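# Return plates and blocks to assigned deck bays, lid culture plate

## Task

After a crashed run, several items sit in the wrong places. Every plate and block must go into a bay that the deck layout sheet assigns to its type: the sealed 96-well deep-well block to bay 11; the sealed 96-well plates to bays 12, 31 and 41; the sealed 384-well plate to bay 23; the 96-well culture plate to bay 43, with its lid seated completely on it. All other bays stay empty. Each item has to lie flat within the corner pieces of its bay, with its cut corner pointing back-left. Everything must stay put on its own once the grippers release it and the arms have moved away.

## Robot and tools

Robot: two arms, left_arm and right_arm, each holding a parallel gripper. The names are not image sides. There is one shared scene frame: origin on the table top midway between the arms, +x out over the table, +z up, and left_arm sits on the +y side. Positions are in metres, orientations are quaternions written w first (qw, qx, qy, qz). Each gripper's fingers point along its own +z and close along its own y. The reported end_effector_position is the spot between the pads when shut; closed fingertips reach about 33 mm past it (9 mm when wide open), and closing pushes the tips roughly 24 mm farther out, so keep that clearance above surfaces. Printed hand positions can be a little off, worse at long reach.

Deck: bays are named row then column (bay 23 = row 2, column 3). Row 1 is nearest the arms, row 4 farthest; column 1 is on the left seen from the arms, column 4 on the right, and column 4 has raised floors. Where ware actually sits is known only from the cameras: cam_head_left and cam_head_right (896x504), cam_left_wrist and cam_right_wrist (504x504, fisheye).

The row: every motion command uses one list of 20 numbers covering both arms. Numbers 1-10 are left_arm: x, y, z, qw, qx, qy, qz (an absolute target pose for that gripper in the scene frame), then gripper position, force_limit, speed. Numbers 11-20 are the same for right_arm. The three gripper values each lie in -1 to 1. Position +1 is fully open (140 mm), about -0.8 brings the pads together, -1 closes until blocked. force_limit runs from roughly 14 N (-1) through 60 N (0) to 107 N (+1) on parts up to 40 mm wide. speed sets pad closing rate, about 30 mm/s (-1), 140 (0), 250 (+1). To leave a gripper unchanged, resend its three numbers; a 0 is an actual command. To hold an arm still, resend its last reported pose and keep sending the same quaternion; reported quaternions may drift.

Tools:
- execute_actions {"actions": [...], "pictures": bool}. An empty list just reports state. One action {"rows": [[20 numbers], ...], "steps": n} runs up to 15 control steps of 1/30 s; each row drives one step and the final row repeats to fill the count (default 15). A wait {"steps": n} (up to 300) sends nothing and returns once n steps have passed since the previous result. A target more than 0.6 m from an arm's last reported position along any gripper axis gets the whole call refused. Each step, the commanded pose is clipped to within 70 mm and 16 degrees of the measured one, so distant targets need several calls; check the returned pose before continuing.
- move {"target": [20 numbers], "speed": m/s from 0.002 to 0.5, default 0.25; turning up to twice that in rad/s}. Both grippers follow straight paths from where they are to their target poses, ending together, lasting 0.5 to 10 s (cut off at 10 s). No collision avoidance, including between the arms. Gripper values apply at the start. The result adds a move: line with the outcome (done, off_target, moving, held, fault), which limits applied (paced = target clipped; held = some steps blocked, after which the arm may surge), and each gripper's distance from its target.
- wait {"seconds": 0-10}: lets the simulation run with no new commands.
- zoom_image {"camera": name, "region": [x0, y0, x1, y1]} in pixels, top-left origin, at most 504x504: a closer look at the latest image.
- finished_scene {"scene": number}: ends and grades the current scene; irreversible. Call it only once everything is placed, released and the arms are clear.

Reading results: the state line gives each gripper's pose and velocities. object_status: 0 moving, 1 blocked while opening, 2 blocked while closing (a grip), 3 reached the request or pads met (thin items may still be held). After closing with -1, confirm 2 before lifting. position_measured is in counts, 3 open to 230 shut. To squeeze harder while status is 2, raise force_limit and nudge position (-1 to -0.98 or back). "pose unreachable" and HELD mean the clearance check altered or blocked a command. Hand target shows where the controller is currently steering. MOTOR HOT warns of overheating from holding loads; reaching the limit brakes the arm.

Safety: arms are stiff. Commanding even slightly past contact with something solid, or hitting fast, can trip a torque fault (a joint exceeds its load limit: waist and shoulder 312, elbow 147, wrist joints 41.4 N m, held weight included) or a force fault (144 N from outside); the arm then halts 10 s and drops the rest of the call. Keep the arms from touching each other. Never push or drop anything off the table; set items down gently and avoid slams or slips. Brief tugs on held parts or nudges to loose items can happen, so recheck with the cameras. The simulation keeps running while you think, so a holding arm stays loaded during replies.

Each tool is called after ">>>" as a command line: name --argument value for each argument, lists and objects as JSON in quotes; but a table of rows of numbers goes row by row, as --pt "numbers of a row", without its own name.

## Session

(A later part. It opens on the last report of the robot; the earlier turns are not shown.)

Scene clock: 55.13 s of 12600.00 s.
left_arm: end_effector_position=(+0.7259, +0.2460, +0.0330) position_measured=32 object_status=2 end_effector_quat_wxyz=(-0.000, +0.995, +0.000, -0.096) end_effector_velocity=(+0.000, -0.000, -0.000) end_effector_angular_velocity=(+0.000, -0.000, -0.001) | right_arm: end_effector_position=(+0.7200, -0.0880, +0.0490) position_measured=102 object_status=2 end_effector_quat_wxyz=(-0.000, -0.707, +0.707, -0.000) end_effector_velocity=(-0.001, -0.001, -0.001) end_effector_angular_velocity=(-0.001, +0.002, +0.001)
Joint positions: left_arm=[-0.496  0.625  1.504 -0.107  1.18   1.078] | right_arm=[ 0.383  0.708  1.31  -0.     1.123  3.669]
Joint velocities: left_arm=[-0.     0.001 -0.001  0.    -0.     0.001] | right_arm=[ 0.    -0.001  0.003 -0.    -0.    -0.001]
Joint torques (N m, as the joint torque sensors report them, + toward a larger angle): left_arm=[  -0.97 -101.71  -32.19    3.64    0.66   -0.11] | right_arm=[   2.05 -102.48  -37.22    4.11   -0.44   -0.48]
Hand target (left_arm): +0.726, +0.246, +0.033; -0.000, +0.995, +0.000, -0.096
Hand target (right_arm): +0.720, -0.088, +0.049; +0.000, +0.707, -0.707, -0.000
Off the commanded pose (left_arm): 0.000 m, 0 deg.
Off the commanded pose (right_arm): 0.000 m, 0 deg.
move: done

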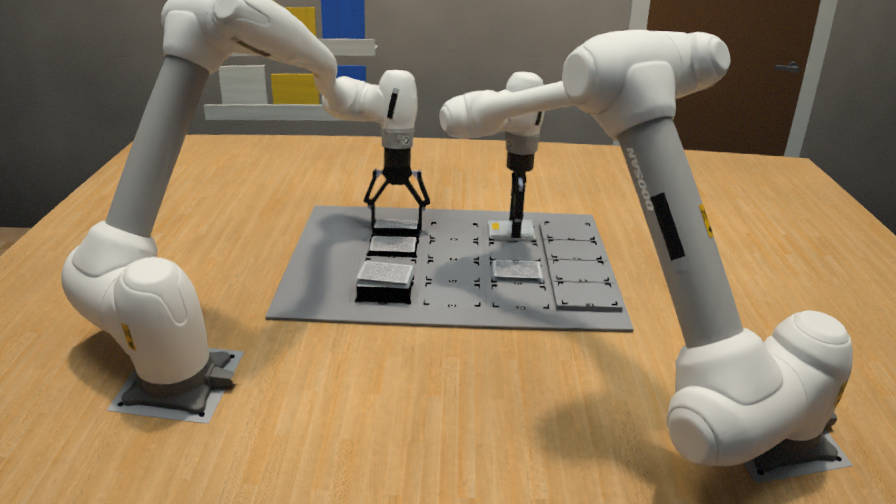

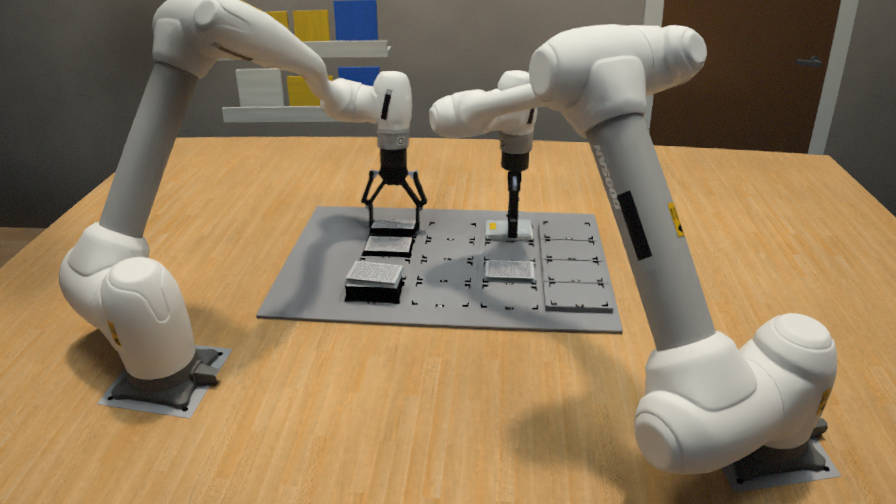

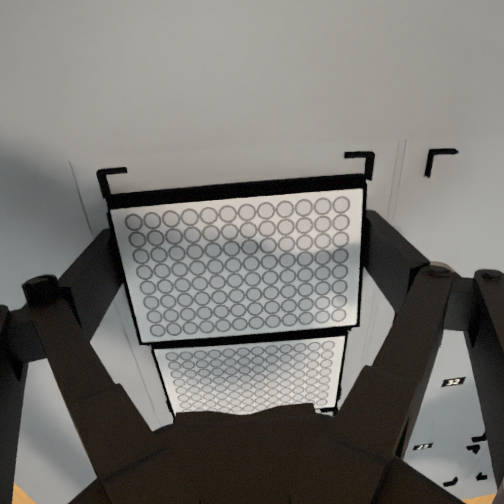

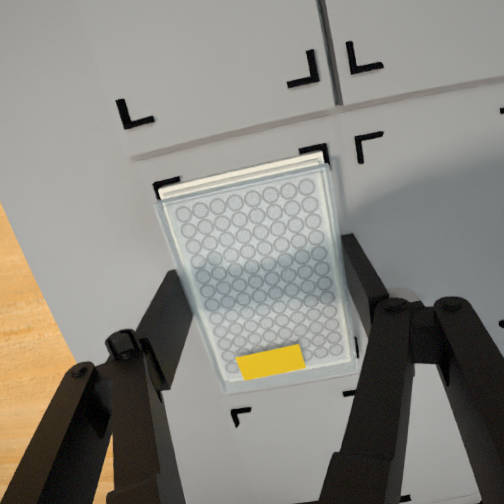

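>>> move --target '[0.733,0.246,0.033,0,0.9954,-0.005,-0.096,-0.98,-0.3,-0.8,0.72,-0.092,0.049,0,0.7071,-0.7071,0,-0.98,-0.6,-0.8]' --speed 0.01

>>> zoom_image --camera "cam_left_wrist" --region '[90,140,390,230]'

>>> zoom_image --camera "cam_right_wrist" --region '[140,130,400,400]'

Scene clock: 66.50 s of 12600.00 s.
left_arm: end_effector_position=(+0.7330, +0.2460, +0.0330) position_measured=32 object_status=2 end_effector_quat_wxyz=(-0.000, +0.995, -0.005, -0.096) end_effector_velocity=(+0.000, +0.001, -0.001) end_effector_angular_velocity=(+0.001, +0.002, -0.001) | right_arm: end_effector_position=(+0.7200, -0.0920, +0.0490) position_measured=102 object_status=2 end_effector_quat_wxyz=(+0.000, -0.707, +0.707, +0.000) end_effector_velocity=(+0.001, -0.001, +0.001) end_effector_angular_velocity=(-0.001, -0.002, +0.000)
Joint positions: left_arm=[-0.492  0.633  1.489 -0.105  1.188  1.091] | right_arm=[0.379 0.705 1.316 0.    1.121 3.665]
Joint velocities: left_arm=[ 0.001  0.001 -0.001  0.     0.002  0.002] | right_arm=[-0.001 -0.001 -0.    -0.002 -0.    -0.   ]
Joint torques (N m, as the joint torque sensors report them, + toward a larger angle): left_arm=[  -0.99 -102.19  -31.55    3.6     0.64   -0.3 ] | right_arm=[  -0.92 -101.32  -37.53    3.72    0.1    -0.48]
Hand target (left_arm): +0.733, +0.246, +0.033; -0.000, +0.995, -0.005, -0.096
Hand target (right_arm): +0.720, -0.092, +0.049; +0.000, +0.707, -0.707, -0.000
Off the commanded pose (left_arm): 0.000 m, 0 deg.
Off the commanded pose (right_arm): 0.000 m, 0 deg.
After step 90, 7.43 s passed at rest.
move: done

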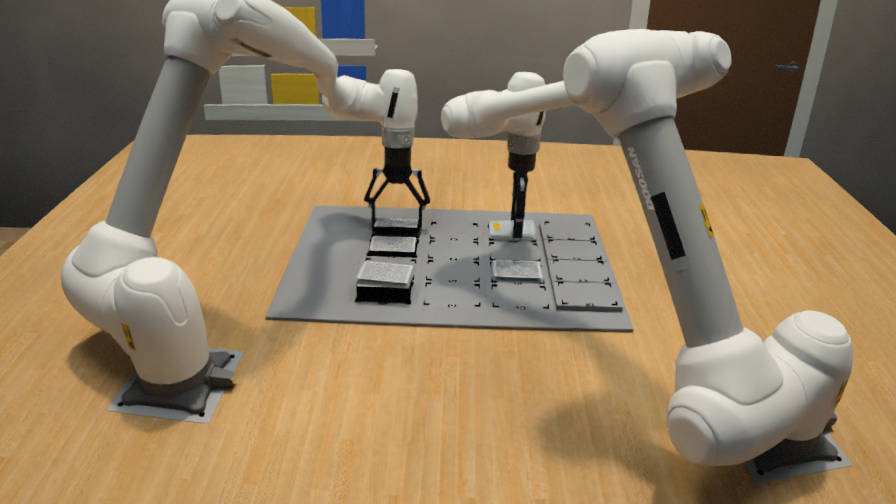

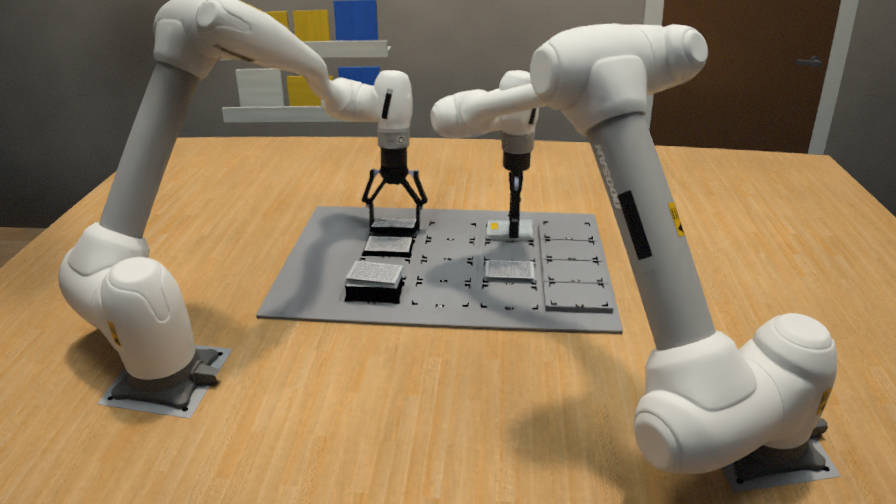

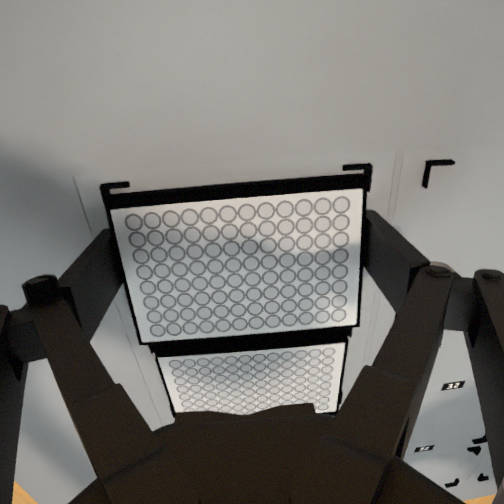

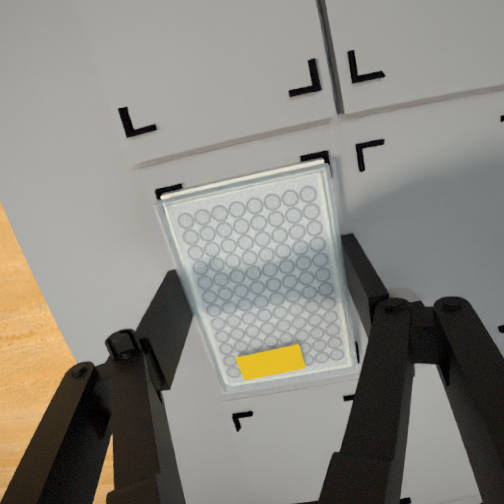

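Region (90, 140, 390, 230) of cam_left_wrist's 504x504 image, scaled by 1.680, with more detail than that image has; it fills the top 151 rows of this view, and the rest is white.

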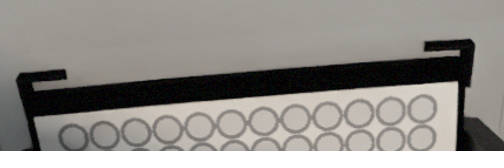

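Region (140, 130, 400, 400) of cam_right_wrist's 504x504 image, scaled by 1.867, with more detail than that image has; it fills the left 485 columns of this view, and the rest is white.

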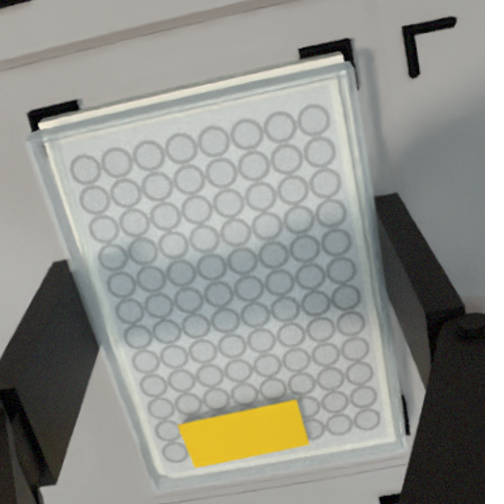

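>>> move --target '[0.7325,0.246,0.028,0,1,-0.006,0,-0.98,-0.3,-0.8,0.72,-0.094,0.0455,-0.0247,0.7067,-0.7067,-0.0247,-0.98,-0.6,-0.8]' --speed 0.04

>>> zoom_image --camera "cam_left_wrist" --region '[90,140,390,380]'

>>> zoom_image --camera "cam_right_wrist" --region '[140,130,400,400]'

Scene clock: 76.07 s of 12600.00 s.
left_arm: end_effector_position=(+0.7325, +0.2459, +0.0281) position_measured=32 object_status=2 end_effector_quat_wxyz=(+0.000, +1.000, -0.006, -0.000) end_effector_velocity=(-0.000, -0.000, -0.000) end_effector_angular_velocity=(-0.000, -0.004, +0.001) | right_arm: end_effector_position=(+0.7200, -0.0940, +0.0455) position_measured=102 object_status=2 end_effector_quat_wxyz=(+0.025, -0.707, +0.707, +0.025) end_effector_velocity=(+0.000, -0.000, -0.001) end_effector_angular_velocity=(+0.002, +0.001, -0.001)
Joint positions: left_arm=[-0.533  0.557  1.619 -0.     0.966  1.005] | right_arm=[0.355 0.688 1.354 0.07  1.067 3.608]
Joint velocities: left_arm=[-0.001 -0.002  0.004  0.002 -0.005 -0.004] | right_arm=[-0.001  0.001  0.001  0.002 -0.001 -0.001]
Joint torques (N m, as the joint torque sensors report them, + toward a larger angle): left_arm=[ -0.68 -95.53 -30.04   4.16   0.21  -0.25] | right_arm=[   2.2  -102.95  -36.95    3.47   -0.47   -0.24]
Hand target (left_arm): +0.733, +0.246, +0.028; +0.000, +1.000, -0.006, -0.000
Hand target (right_arm): +0.720, -0.094, +0.045; -0.025, +0.707, -0.707, -0.025
Off the commanded pose (left_arm): 0.000 m, 0 deg.
Off the commanded pose (right_arm): 0.000 m, 0 deg.
After step 90, 3.93 s passed at rest.
move: done

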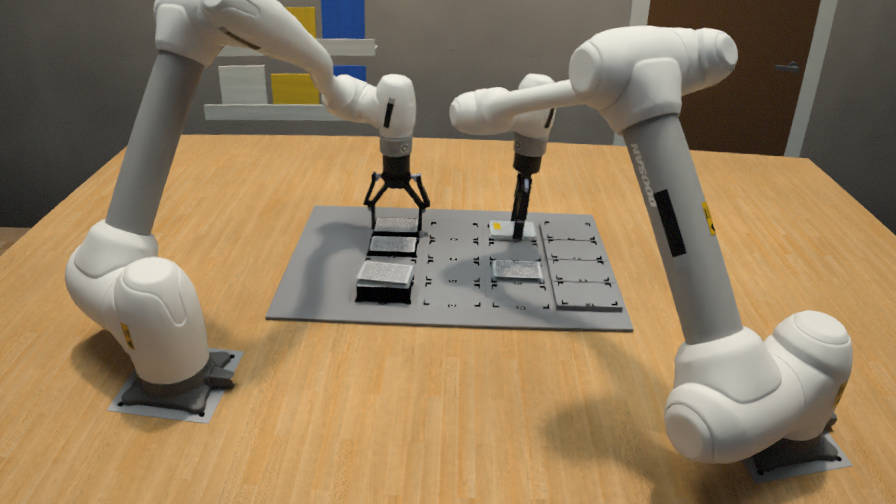

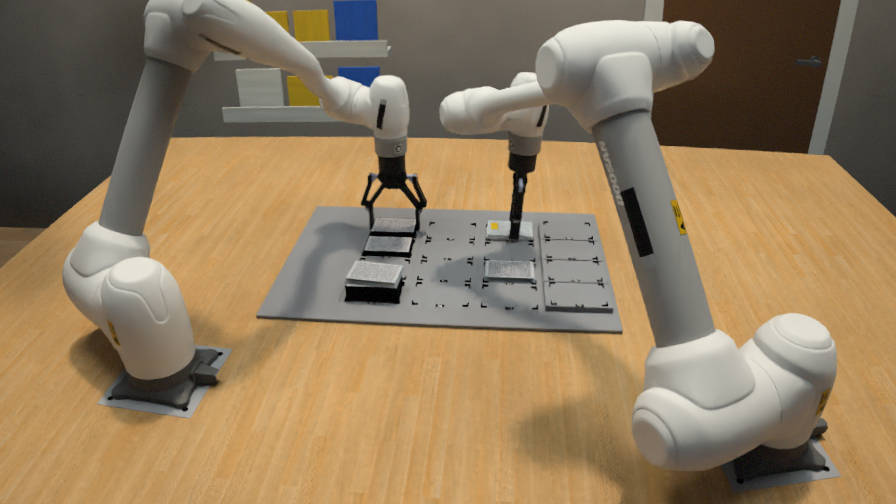

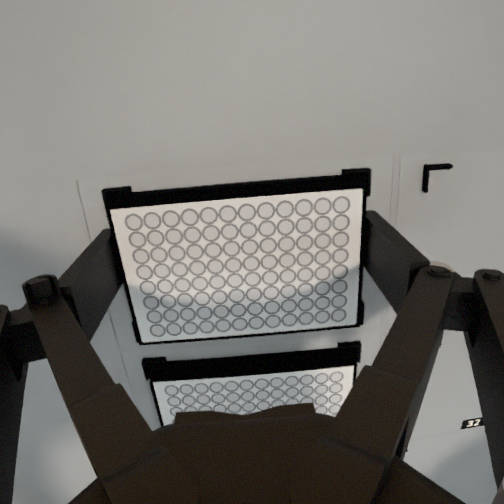

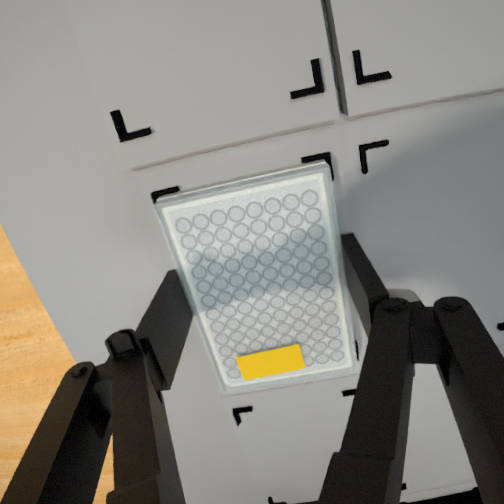

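Region (90, 140, 390, 380) of cam_left_wrist's 504x504 image, scaled by 1.680, with more detail than that image has; it fills the top 403 rows of this view, and the rest is white.

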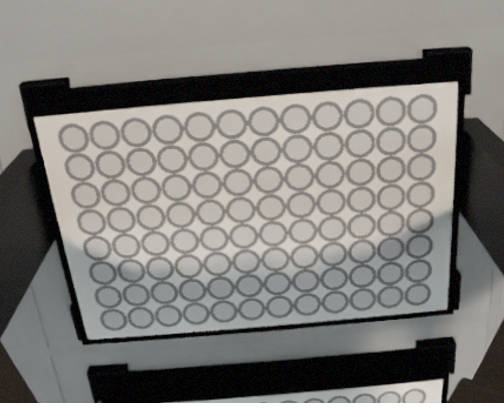

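Region (140, 130, 400, 400) of cam_right_wrist's 504x504 image, scaled by 1.867, with more detail than that image has; it fills the left 485 columns of this view, and the rest is white.

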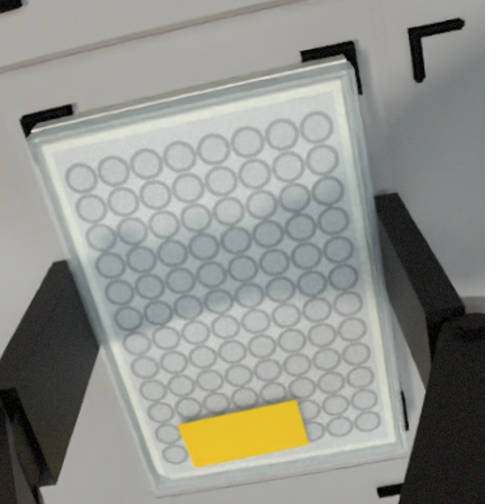

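>>> move --target '[0.732,0.246,0.0262,0,1,-0.005,0,-0.98,-0.3,-0.8,0.72,-0.094,0.043,-0.0247,0.7067,-0.7067,-0.0247,-0.98,-0.6,-0.8]' --speed 0.005

>>> move --target '[0.732,0.246,0.0262,0,1,-0.005,0,1,-0.3,-0.8,0.72,-0.094,0.043,-0.0247,0.7067,-0.7067,-0.0247,0.5,-0.6,-0.8]'

>>> move --target '[0.72,0.246,0.11,0,1,-0.005,0,1,-0.3,-0.8,0.72,-0.094,0.11,0,0.7071,-0.7071,0,0.5,-0.6,-0.8]'

>>> zoom_image --camera "cam_head_left" --region '[350,200,560,310]'

Scene clock: 83.07 s of 12600.00 s.
left_arm: end_effector_position=(+0.7321, +0.2460, +0.0264) position_measured=32 object_status=2 end_effector_quat_wxyz=(+0.000, +1.000, -0.005, +0.000) end_effector_velocity=(-0.000, -0.000, -0.001) end_effector_angular_velocity=(-0.000, +0.000, +0.001) | right_arm: end_effector_position=(+0.7201, -0.0940, +0.0432) position_measured=102 object_status=2 end_effector_quat_wxyz=(+0.025, -0.707, +0.707, +0.025) end_effector_velocity=(-0.000, +0.000, -0.001) end_effector_angular_velocity=(-0.001, +0.000, +0.001)
Joint positions: left_arm=[-0.533  0.558  1.622  0.     0.962  1.002] | right_arm=[0.355 0.69  1.356 0.07  1.063 3.608]
Joint velocities: left_arm=[-0.     0.001  0.001 -0.001 -0.002 -0.   ] | right_arm=[ 0.     0.001  0.    -0.    -0.001 -0.   ]
Joint torques (N m, as the joint torque sensors report them, + toward a larger angle): left_arm=[  1.22 -51.3  -11.53   3.88  -2.01  -1.13] | right_arm=[  1.65 -80.44 -27.88   2.89  -1.49  -0.18]
Hand target (left_arm): +0.732, +0.246, +0.026; +0.000, +1.000, -0.005, -0.000
Hand target (right_arm): +0.720, -0.094, +0.043; -0.025, +0.707, -0.707, -0.025
Off the commanded pose (left_arm): 0.000 m, 0 deg.
Off the commanded pose (right_arm): 0.000 m, 0 deg.
After step 90, 3.27 s passed at rest.
move: done

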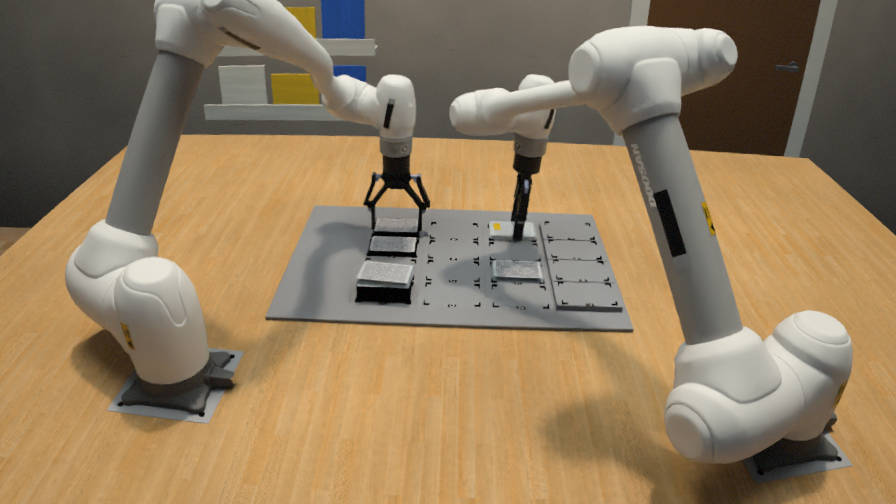

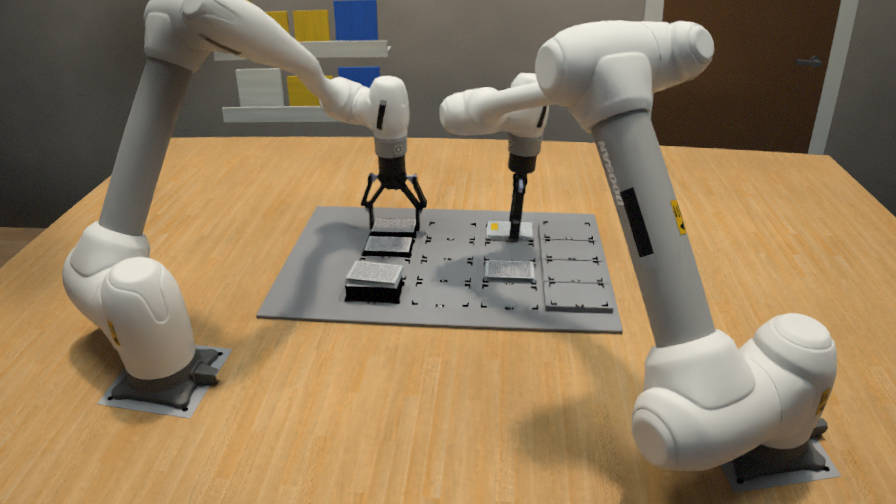

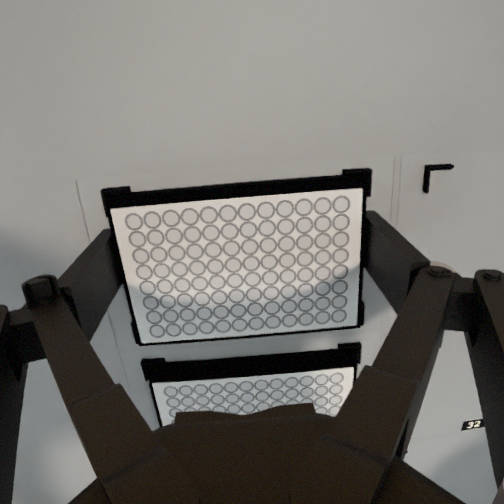

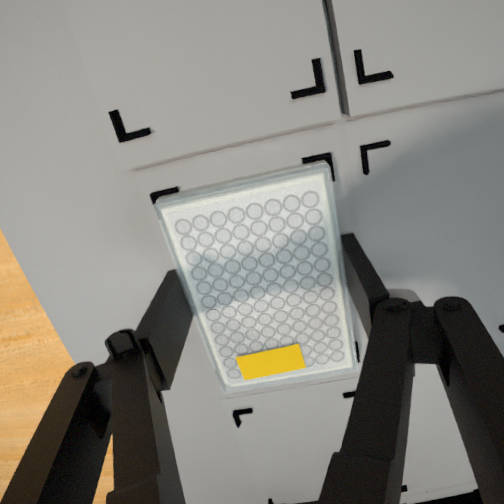

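Scene clock: 83.77 s of 12600.00 s.
left_arm: end_effector_position=(+0.7320, +0.2460, +0.0262) position_measured=3 object_status=3 end_effector_quat_wxyz=(-0.000, +1.000, -0.005, +0.000) end_effector_velocity=(-0.000, +0.001, -0.000) end_effector_angular_velocity=(+0.002, +0.001, -0.000) | right_arm: end_effector_position=(+0.7200, -0.0940, +0.0430) position_measured=66 object_status=3 end_effector_quat_wxyz=(+0.025, -0.707, +0.707, +0.025) end_effector_velocity=(+0.000, -0.001, -0.001) end_effector_angular_velocity=(+0.000, +0.001, -0.002)
Joint positions: left_arm=[-0.533  0.558  1.622  0.     0.962  1.002] | right_arm=[0.355 0.69  1.356 0.07  1.063 3.608]
Joint velocities: left_arm=[0.001 0.    0.    0.002 0.001 0.   ] | right_arm=[-0.001  0.     0.     0.001 -0.     0.   ]
Joint torques (N m, as the joint torque sensors report them, + toward a larger angle): left_arm=[ -1.24 -94.53 -30.94   3.72   0.42  -0.34] | right_arm=[  -0.65 -100.66  -38.16    3.9    -0.28    0.06]
Hand target (left_arm): +0.732, +0.246, +0.026; -0.000, +1.000, -0.005, -0.000
Hand target (right_arm): +0.720, -0.094, +0.043; -0.025, +0.707, -0.707, -0.025
Off the commanded pose (left_arm): 0.000 m, 0 deg.
Off the commanded pose (right_arm): 0.000 m, 0 deg.
move: done

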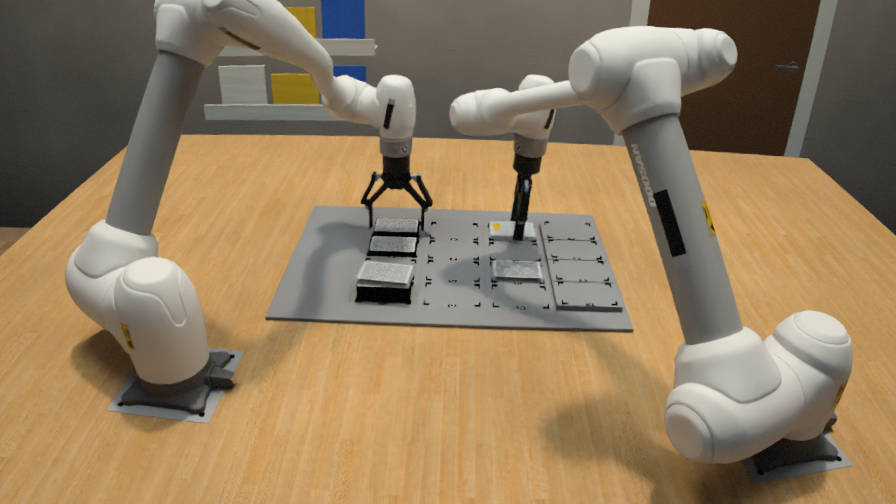

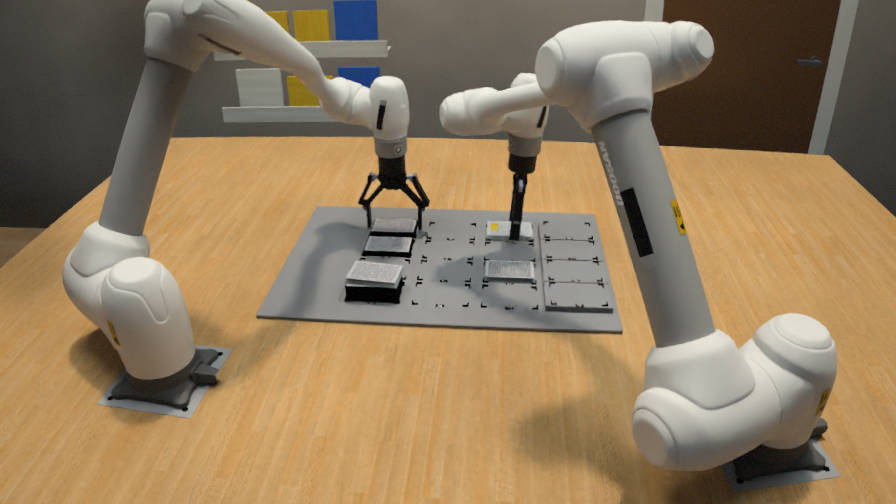

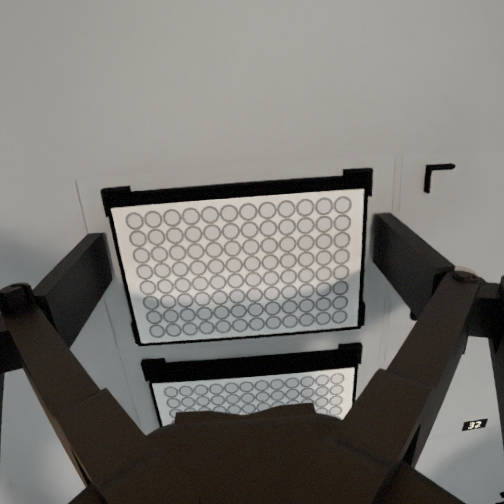

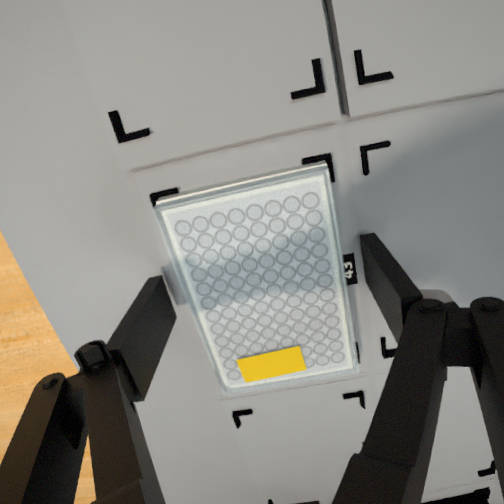

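Scene clock: 84.60 s of 12600.00 s.
left_arm: end_effector_position=(+0.7199, +0.2461, +0.1099) position_measured=3 object_status=3 end_effector_quat_wxyz=(-0.000, +1.000, -0.005, +0.000) end_effector_velocity=(+0.001, -0.000, +0.002) end_effector_angular_velocity=(-0.000, -0.002, +0.000) | right_arm: end_effector_position=(+0.7201, -0.0940, +0.1099) position_measured=66 object_status=3 end_effector_quat_wxyz=(+0.000, -0.707, +0.707, -0.000) end_effector_velocity=(+0.000, -0.001, +0.001) end_effector_angular_velocity=(-0.002, -0.000, +0.000)
Joint positions: left_arm=[-0.542  0.473  1.585  0.     1.083  0.993] | right_arm=[0.377 0.663 1.271 0.    1.207 3.663]
Joint velocities: left_arm=[-0.    -0.001 -0.001  0.001  0.001 -0.   ] | right_arm=[-0.     0.    -0.001 -0.002  0.002  0.   ]
Joint torques (N m, as the joint torque sensors report them, + toward a larger angle): left_arm=[ -2.14 -87.55 -32.84   3.99   0.41  -0.35] | right_arm=[  -3.1  -100.09  -38.8     4.75    0.06   -0.24]
Hand target (left_arm): +0.720, +0.246, +0.110; -0.000, +1.000, -0.005, +0.000
Hand target (right_arm): +0.720, -0.094, +0.110; -0.000, +0.707, -0.707, +0.000
Off the commanded pose (left_arm): 0.000 m, 0 deg.
Off the commanded pose (right_arm): 0.000 m, 0 deg.
move: done

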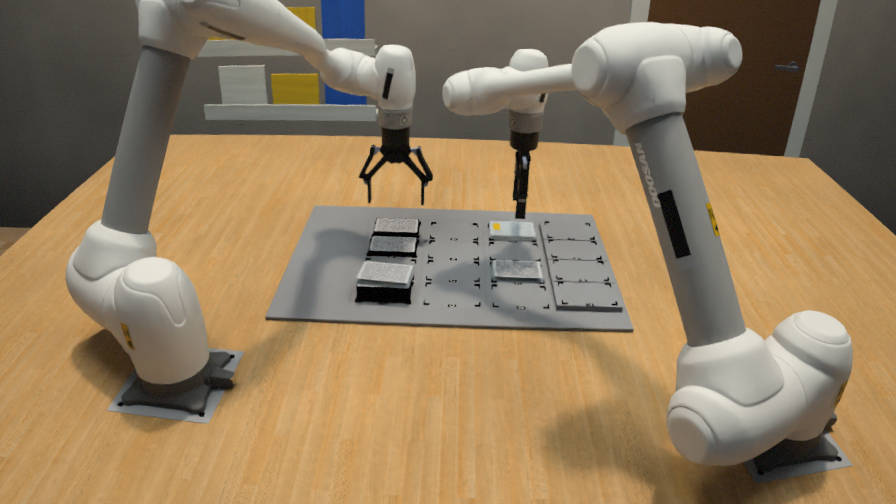

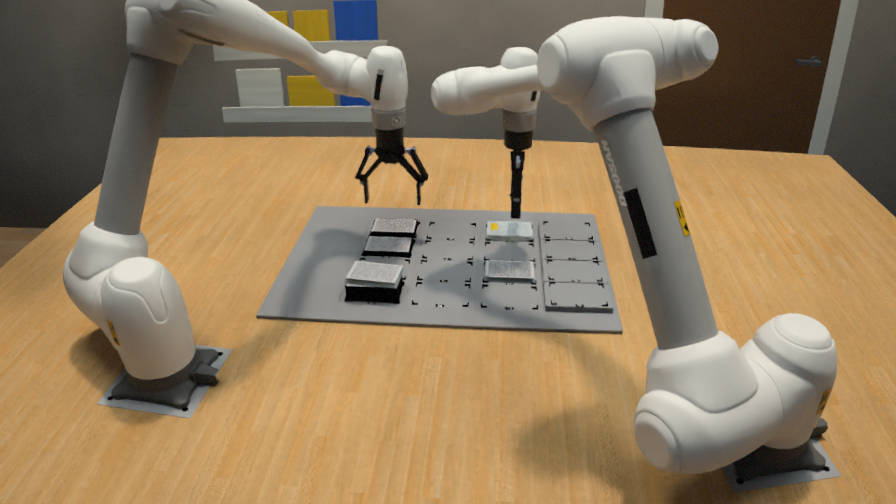

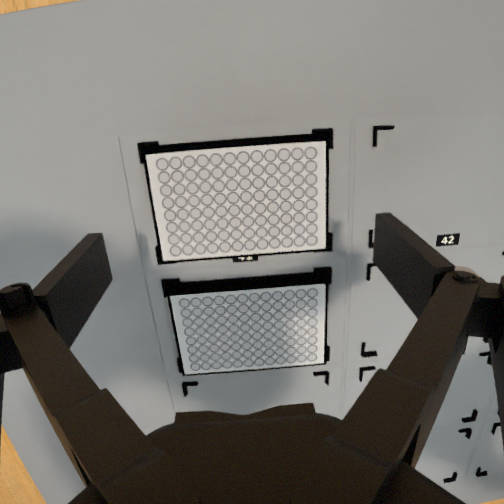

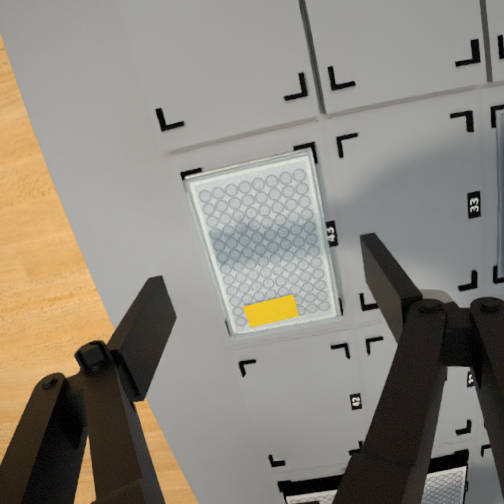

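Region (350, 200, 560, 310) of cam_head_left's 896x504 image, scaled by 2.400, with more detail than that image has; it fills the top 264 rows of this view, and the rest is white.

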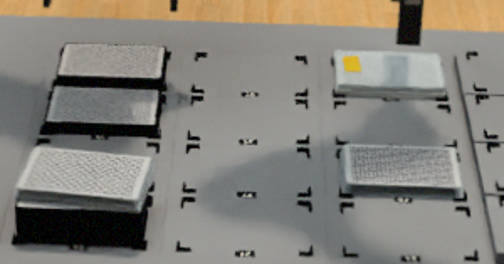

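>>> move --target '[0.403,0.247,0.10,0,0.9984,-0.057,0,1,-0.3,-0.8,0.506,-0.09,0.10,0,0.7071,-0.7071,0,0.5,-0.6,-0.8]'

Scene clock: 91.40 s of 12600.00 s.
left_arm: end_effector_position=(+0.4030, +0.2468, +0.0997) position_measured=3 object_status=3 end_effector_quat_wxyz=(+0.001, +0.998, -0.057, -0.000) end_effector_velocity=(-0.000, +0.001, -0.000) end_effector_angular_velocity=(+0.002, -0.001, -0.002) | right_arm: end_effector_position=(+0.5060, -0.0902, +0.1002) position_measured=66 object_status=3 end_effector_quat_wxyz=(+0.000, -0.707, +0.707, +0.000) end_effector_velocity=(-0.001, -0.001, -0.000) end_effector_angular_velocity=(-0.001, +0.000, +0.000)
Joint positions: left_arm=[-0.874  0.133  2.08  -0.001  0.928  0.766] | right_arm=[0.528 0.421 1.686 0.    1.034 3.814]
Joint velocities: left_arm=[-0.001 -0.001  0.001  0.002  0.     0.   ] | right_arm=[ 0.    -0.001  0.002 -0.001 -0.     0.001]
Joint torques (N m, as the joint torque sensors report them, + toward a larger angle): left_arm=[ -1.14 -50.09 -29.36   3.73   0.33  -0.44] | right_arm=[  1.29 -78.51 -36.29   3.98  -0.31  -0.22]
Hand target (left_arm): +0.403, +0.247, +0.100; +0.001, +0.998, -0.057, -0.000
Hand target (right_arm): +0.506, -0.090, +0.100; -0.000, +0.707, -0.707, -0.000
Off the commanded pose (left_arm): 0.000 m, 0 deg.
Off the commanded pose (right_arm): 0.000 m, 0 deg.
After step 90, 2.03 s passed at rest.
move: done

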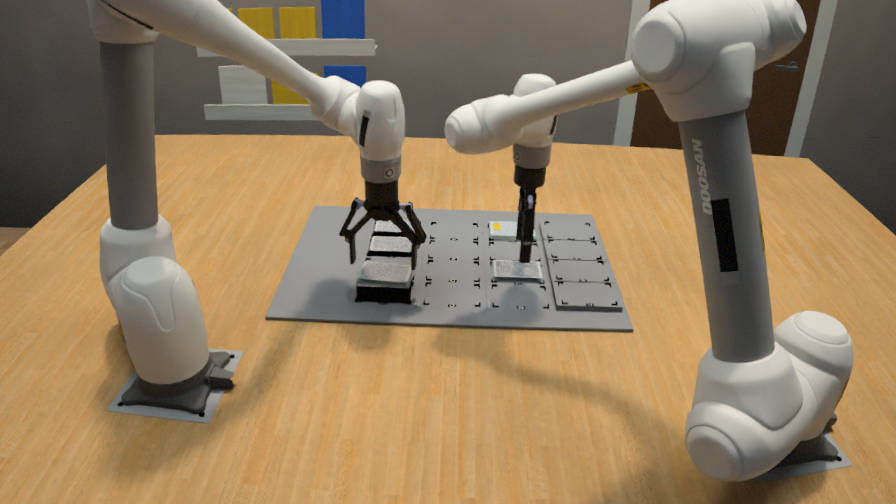

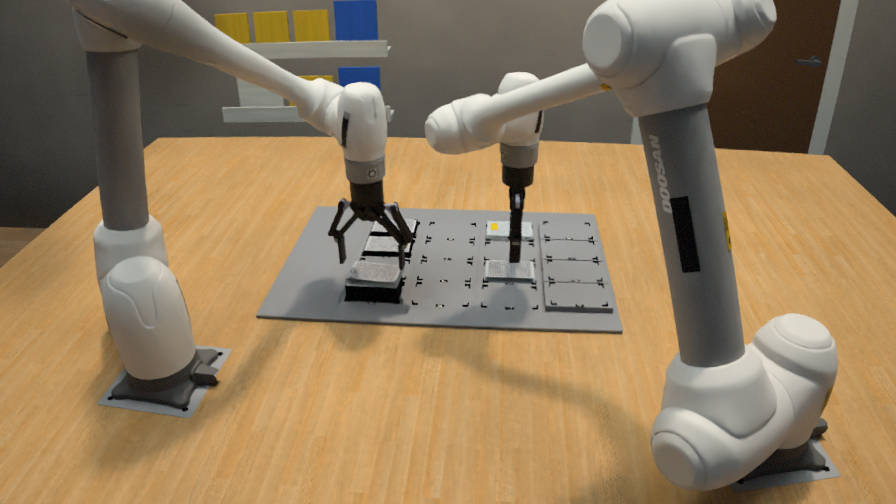

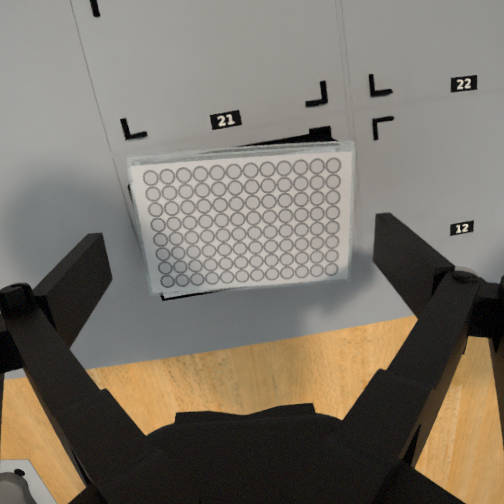

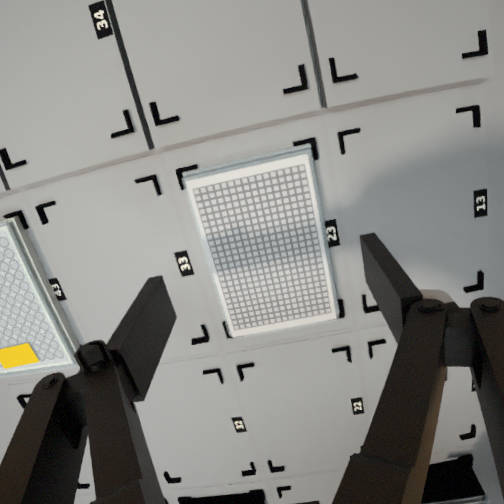

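>>> move --target '[0.405,0.244,0.072,0,0.998,-0.064,0,1,-0.3,-0.8,0.506,-0.35,0.15,0,0.7071,-0.7071,0,0.5,-0.6,-0.8]'

>>> move --target '[0.405,0.244,0.072,0,0.998,-0.064,0,-1,-0.3,-0.8,0.506,-0.35,0.15,0,0.7071,-0.7071,0,0.5,-0.6,-0.8]'

Scene clock: 100.10 s of 12600.00 s.
left_arm: end_effector_position=(+0.4050, +0.2440, +0.0720) position_measured=3 object_status=3 end_effector_quat_wxyz=(+0.000, +0.998, -0.064, -0.000) end_effector_velocity=(-0.000, -0.000, +0.000) end_effector_angular_velocity=(-0.000, -0.000, +0.000) | right_arm: end_effector_position=(+0.5063, -0.3500, +0.1501) position_measured=66 object_status=3 end_effector_quat_wxyz=(-0.000, -0.707, +0.707, +0.000) end_effector_velocity=(+0.000, -0.000, +0.000) end_effector_angular_velocity=(-0.000, -0.000, +0.002)
Joint positions: left_arm=[-0.875  0.17   2.098 -0.     0.873  0.779] | right_arm=[ 0.184  0.181  1.914 -0.     1.047  3.47 ]
Joint velocities: left_arm=[-0.     0.    -0.     0.    -0.    -0.001] | right_arm=[-0.    -0.001 -0.    -0.001  0.    -0.002]
Joint torques (N m, as the joint torque sensors report them, + toward a larger angle): left_arm=[ -1.31 -53.33 -28.25   3.46   0.29  -0.3 ] | right_arm=[  3.48 -50.94 -37.24   3.96  -0.54  -1.2 ]
Hand target (left_arm): +0.405, +0.244, +0.072; +0.000, +0.998, -0.064, -0.000
Hand target (right_arm): +0.506, -0.350, +0.150; +0.000, +0.707, -0.707, -0.000
Off the commanded pose (left_arm): 0.000 m, 0 deg.
Off the commanded pose (right_arm): 0.000 m, 0 deg.
After step 90, 4.17 s passed at rest.
move: done

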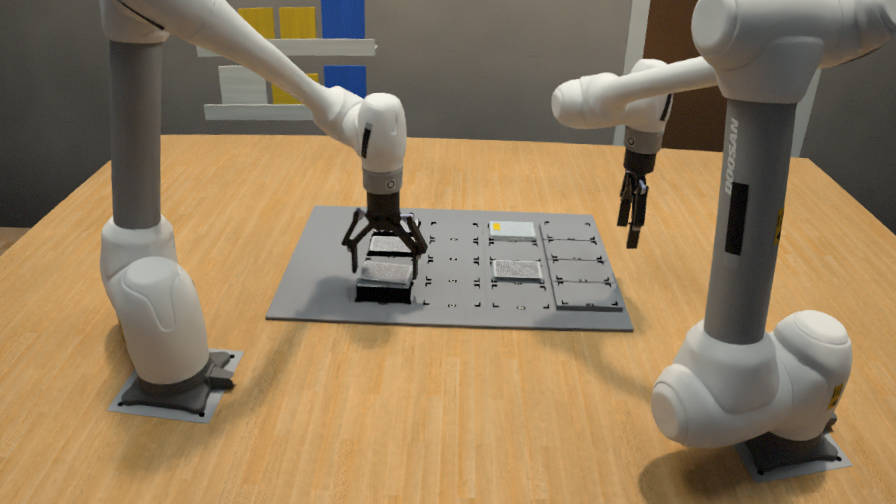

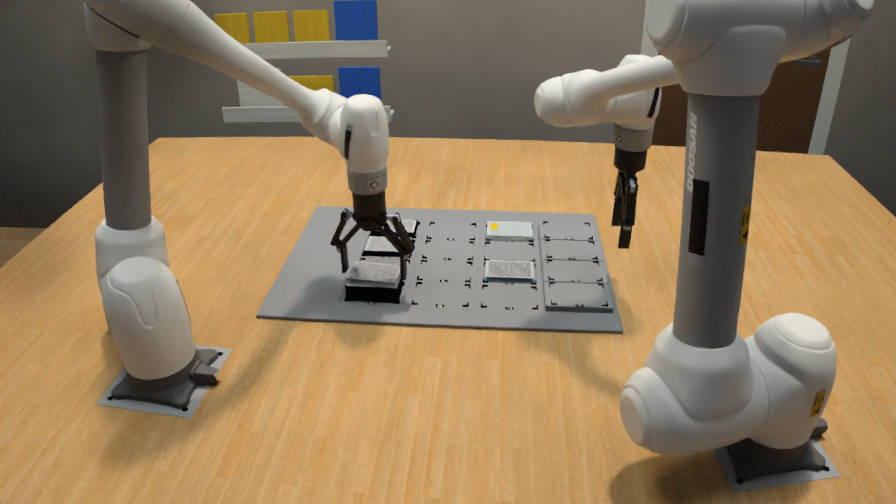

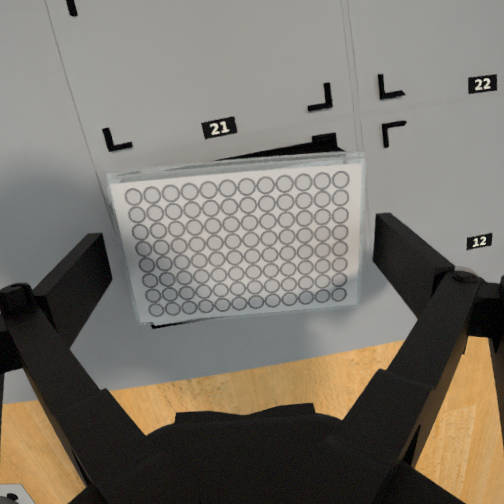

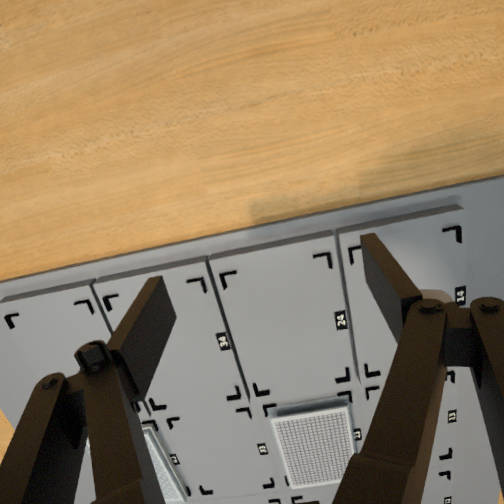

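Scene clock: 100.80 s of 12600.00 s.
left_arm: end_effector_position=(+0.4050, +0.2440, +0.0720) position_measured=35 object_status=2 end_effector_quat_wxyz=(+0.000, +0.998, -0.064, +0.000) end_effector_velocity=(-0.000, +0.000, +0.000) end_effector_angular_velocity=(-0.000, +0.001, +0.001) | right_arm: end_effector_position=(+0.5060, -0.3500, +0.1500) position_measured=66 object_status=3 end_effector_quat_wxyz=(-0.000, -0.707, +0.707, +0.000) end_effector_velocity=(+0.001, +0.000, +0.000) end_effector_angular_velocity=(+0.001, -0.001, -0.000)
Joint positions: left_arm=[-0.875  0.17   2.098  0.     0.873  0.779] | right_arm=[0.184 0.181 1.915 0.    1.046 3.47 ]
Joint velocities: left_arm=[ 0.    -0.    -0.    -0.001  0.001  0.   ] | right_arm=[-0.     0.    -0.001  0.    -0.    -0.   ]
Joint torques (N m, as the joint torque sensors report them, + toward a larger angle): left_arm=[ -2.84 -39.35 -19.25   2.74  -1.03  -0.34] | right_arm=[ -0.02 -54.11 -37.84   4.02   0.04   0.07]
Hand target (left_arm): +0.405, +0.244, +0.072; -0.000, +0.998, -0.064, -0.000
Hand target (right_arm): +0.506, -0.350, +0.150; -0.000, +0.707, -0.707, -0.000
Off the commanded pose (left_arm): 0.000 m, 0 deg.
Off the commanded pose (right_arm): 0.000 m, 0 deg.
move: done

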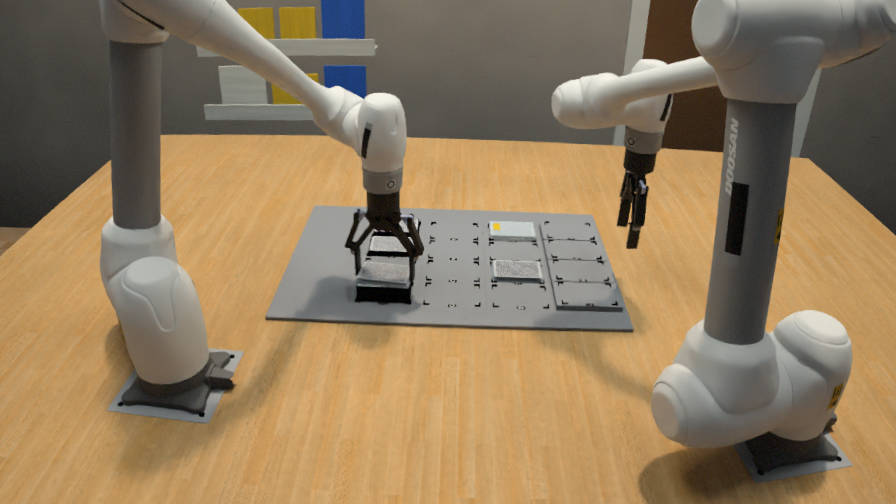

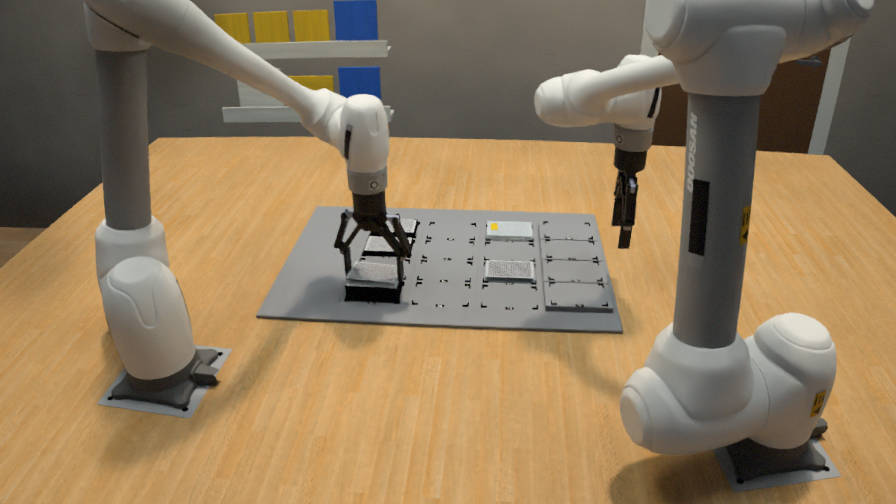

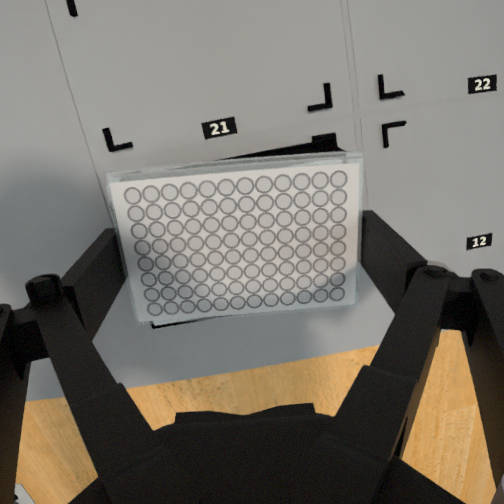

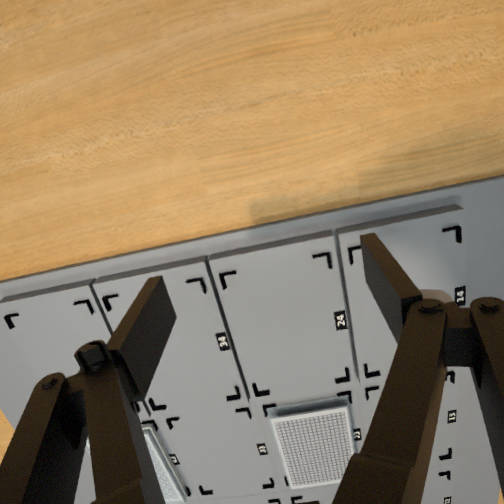

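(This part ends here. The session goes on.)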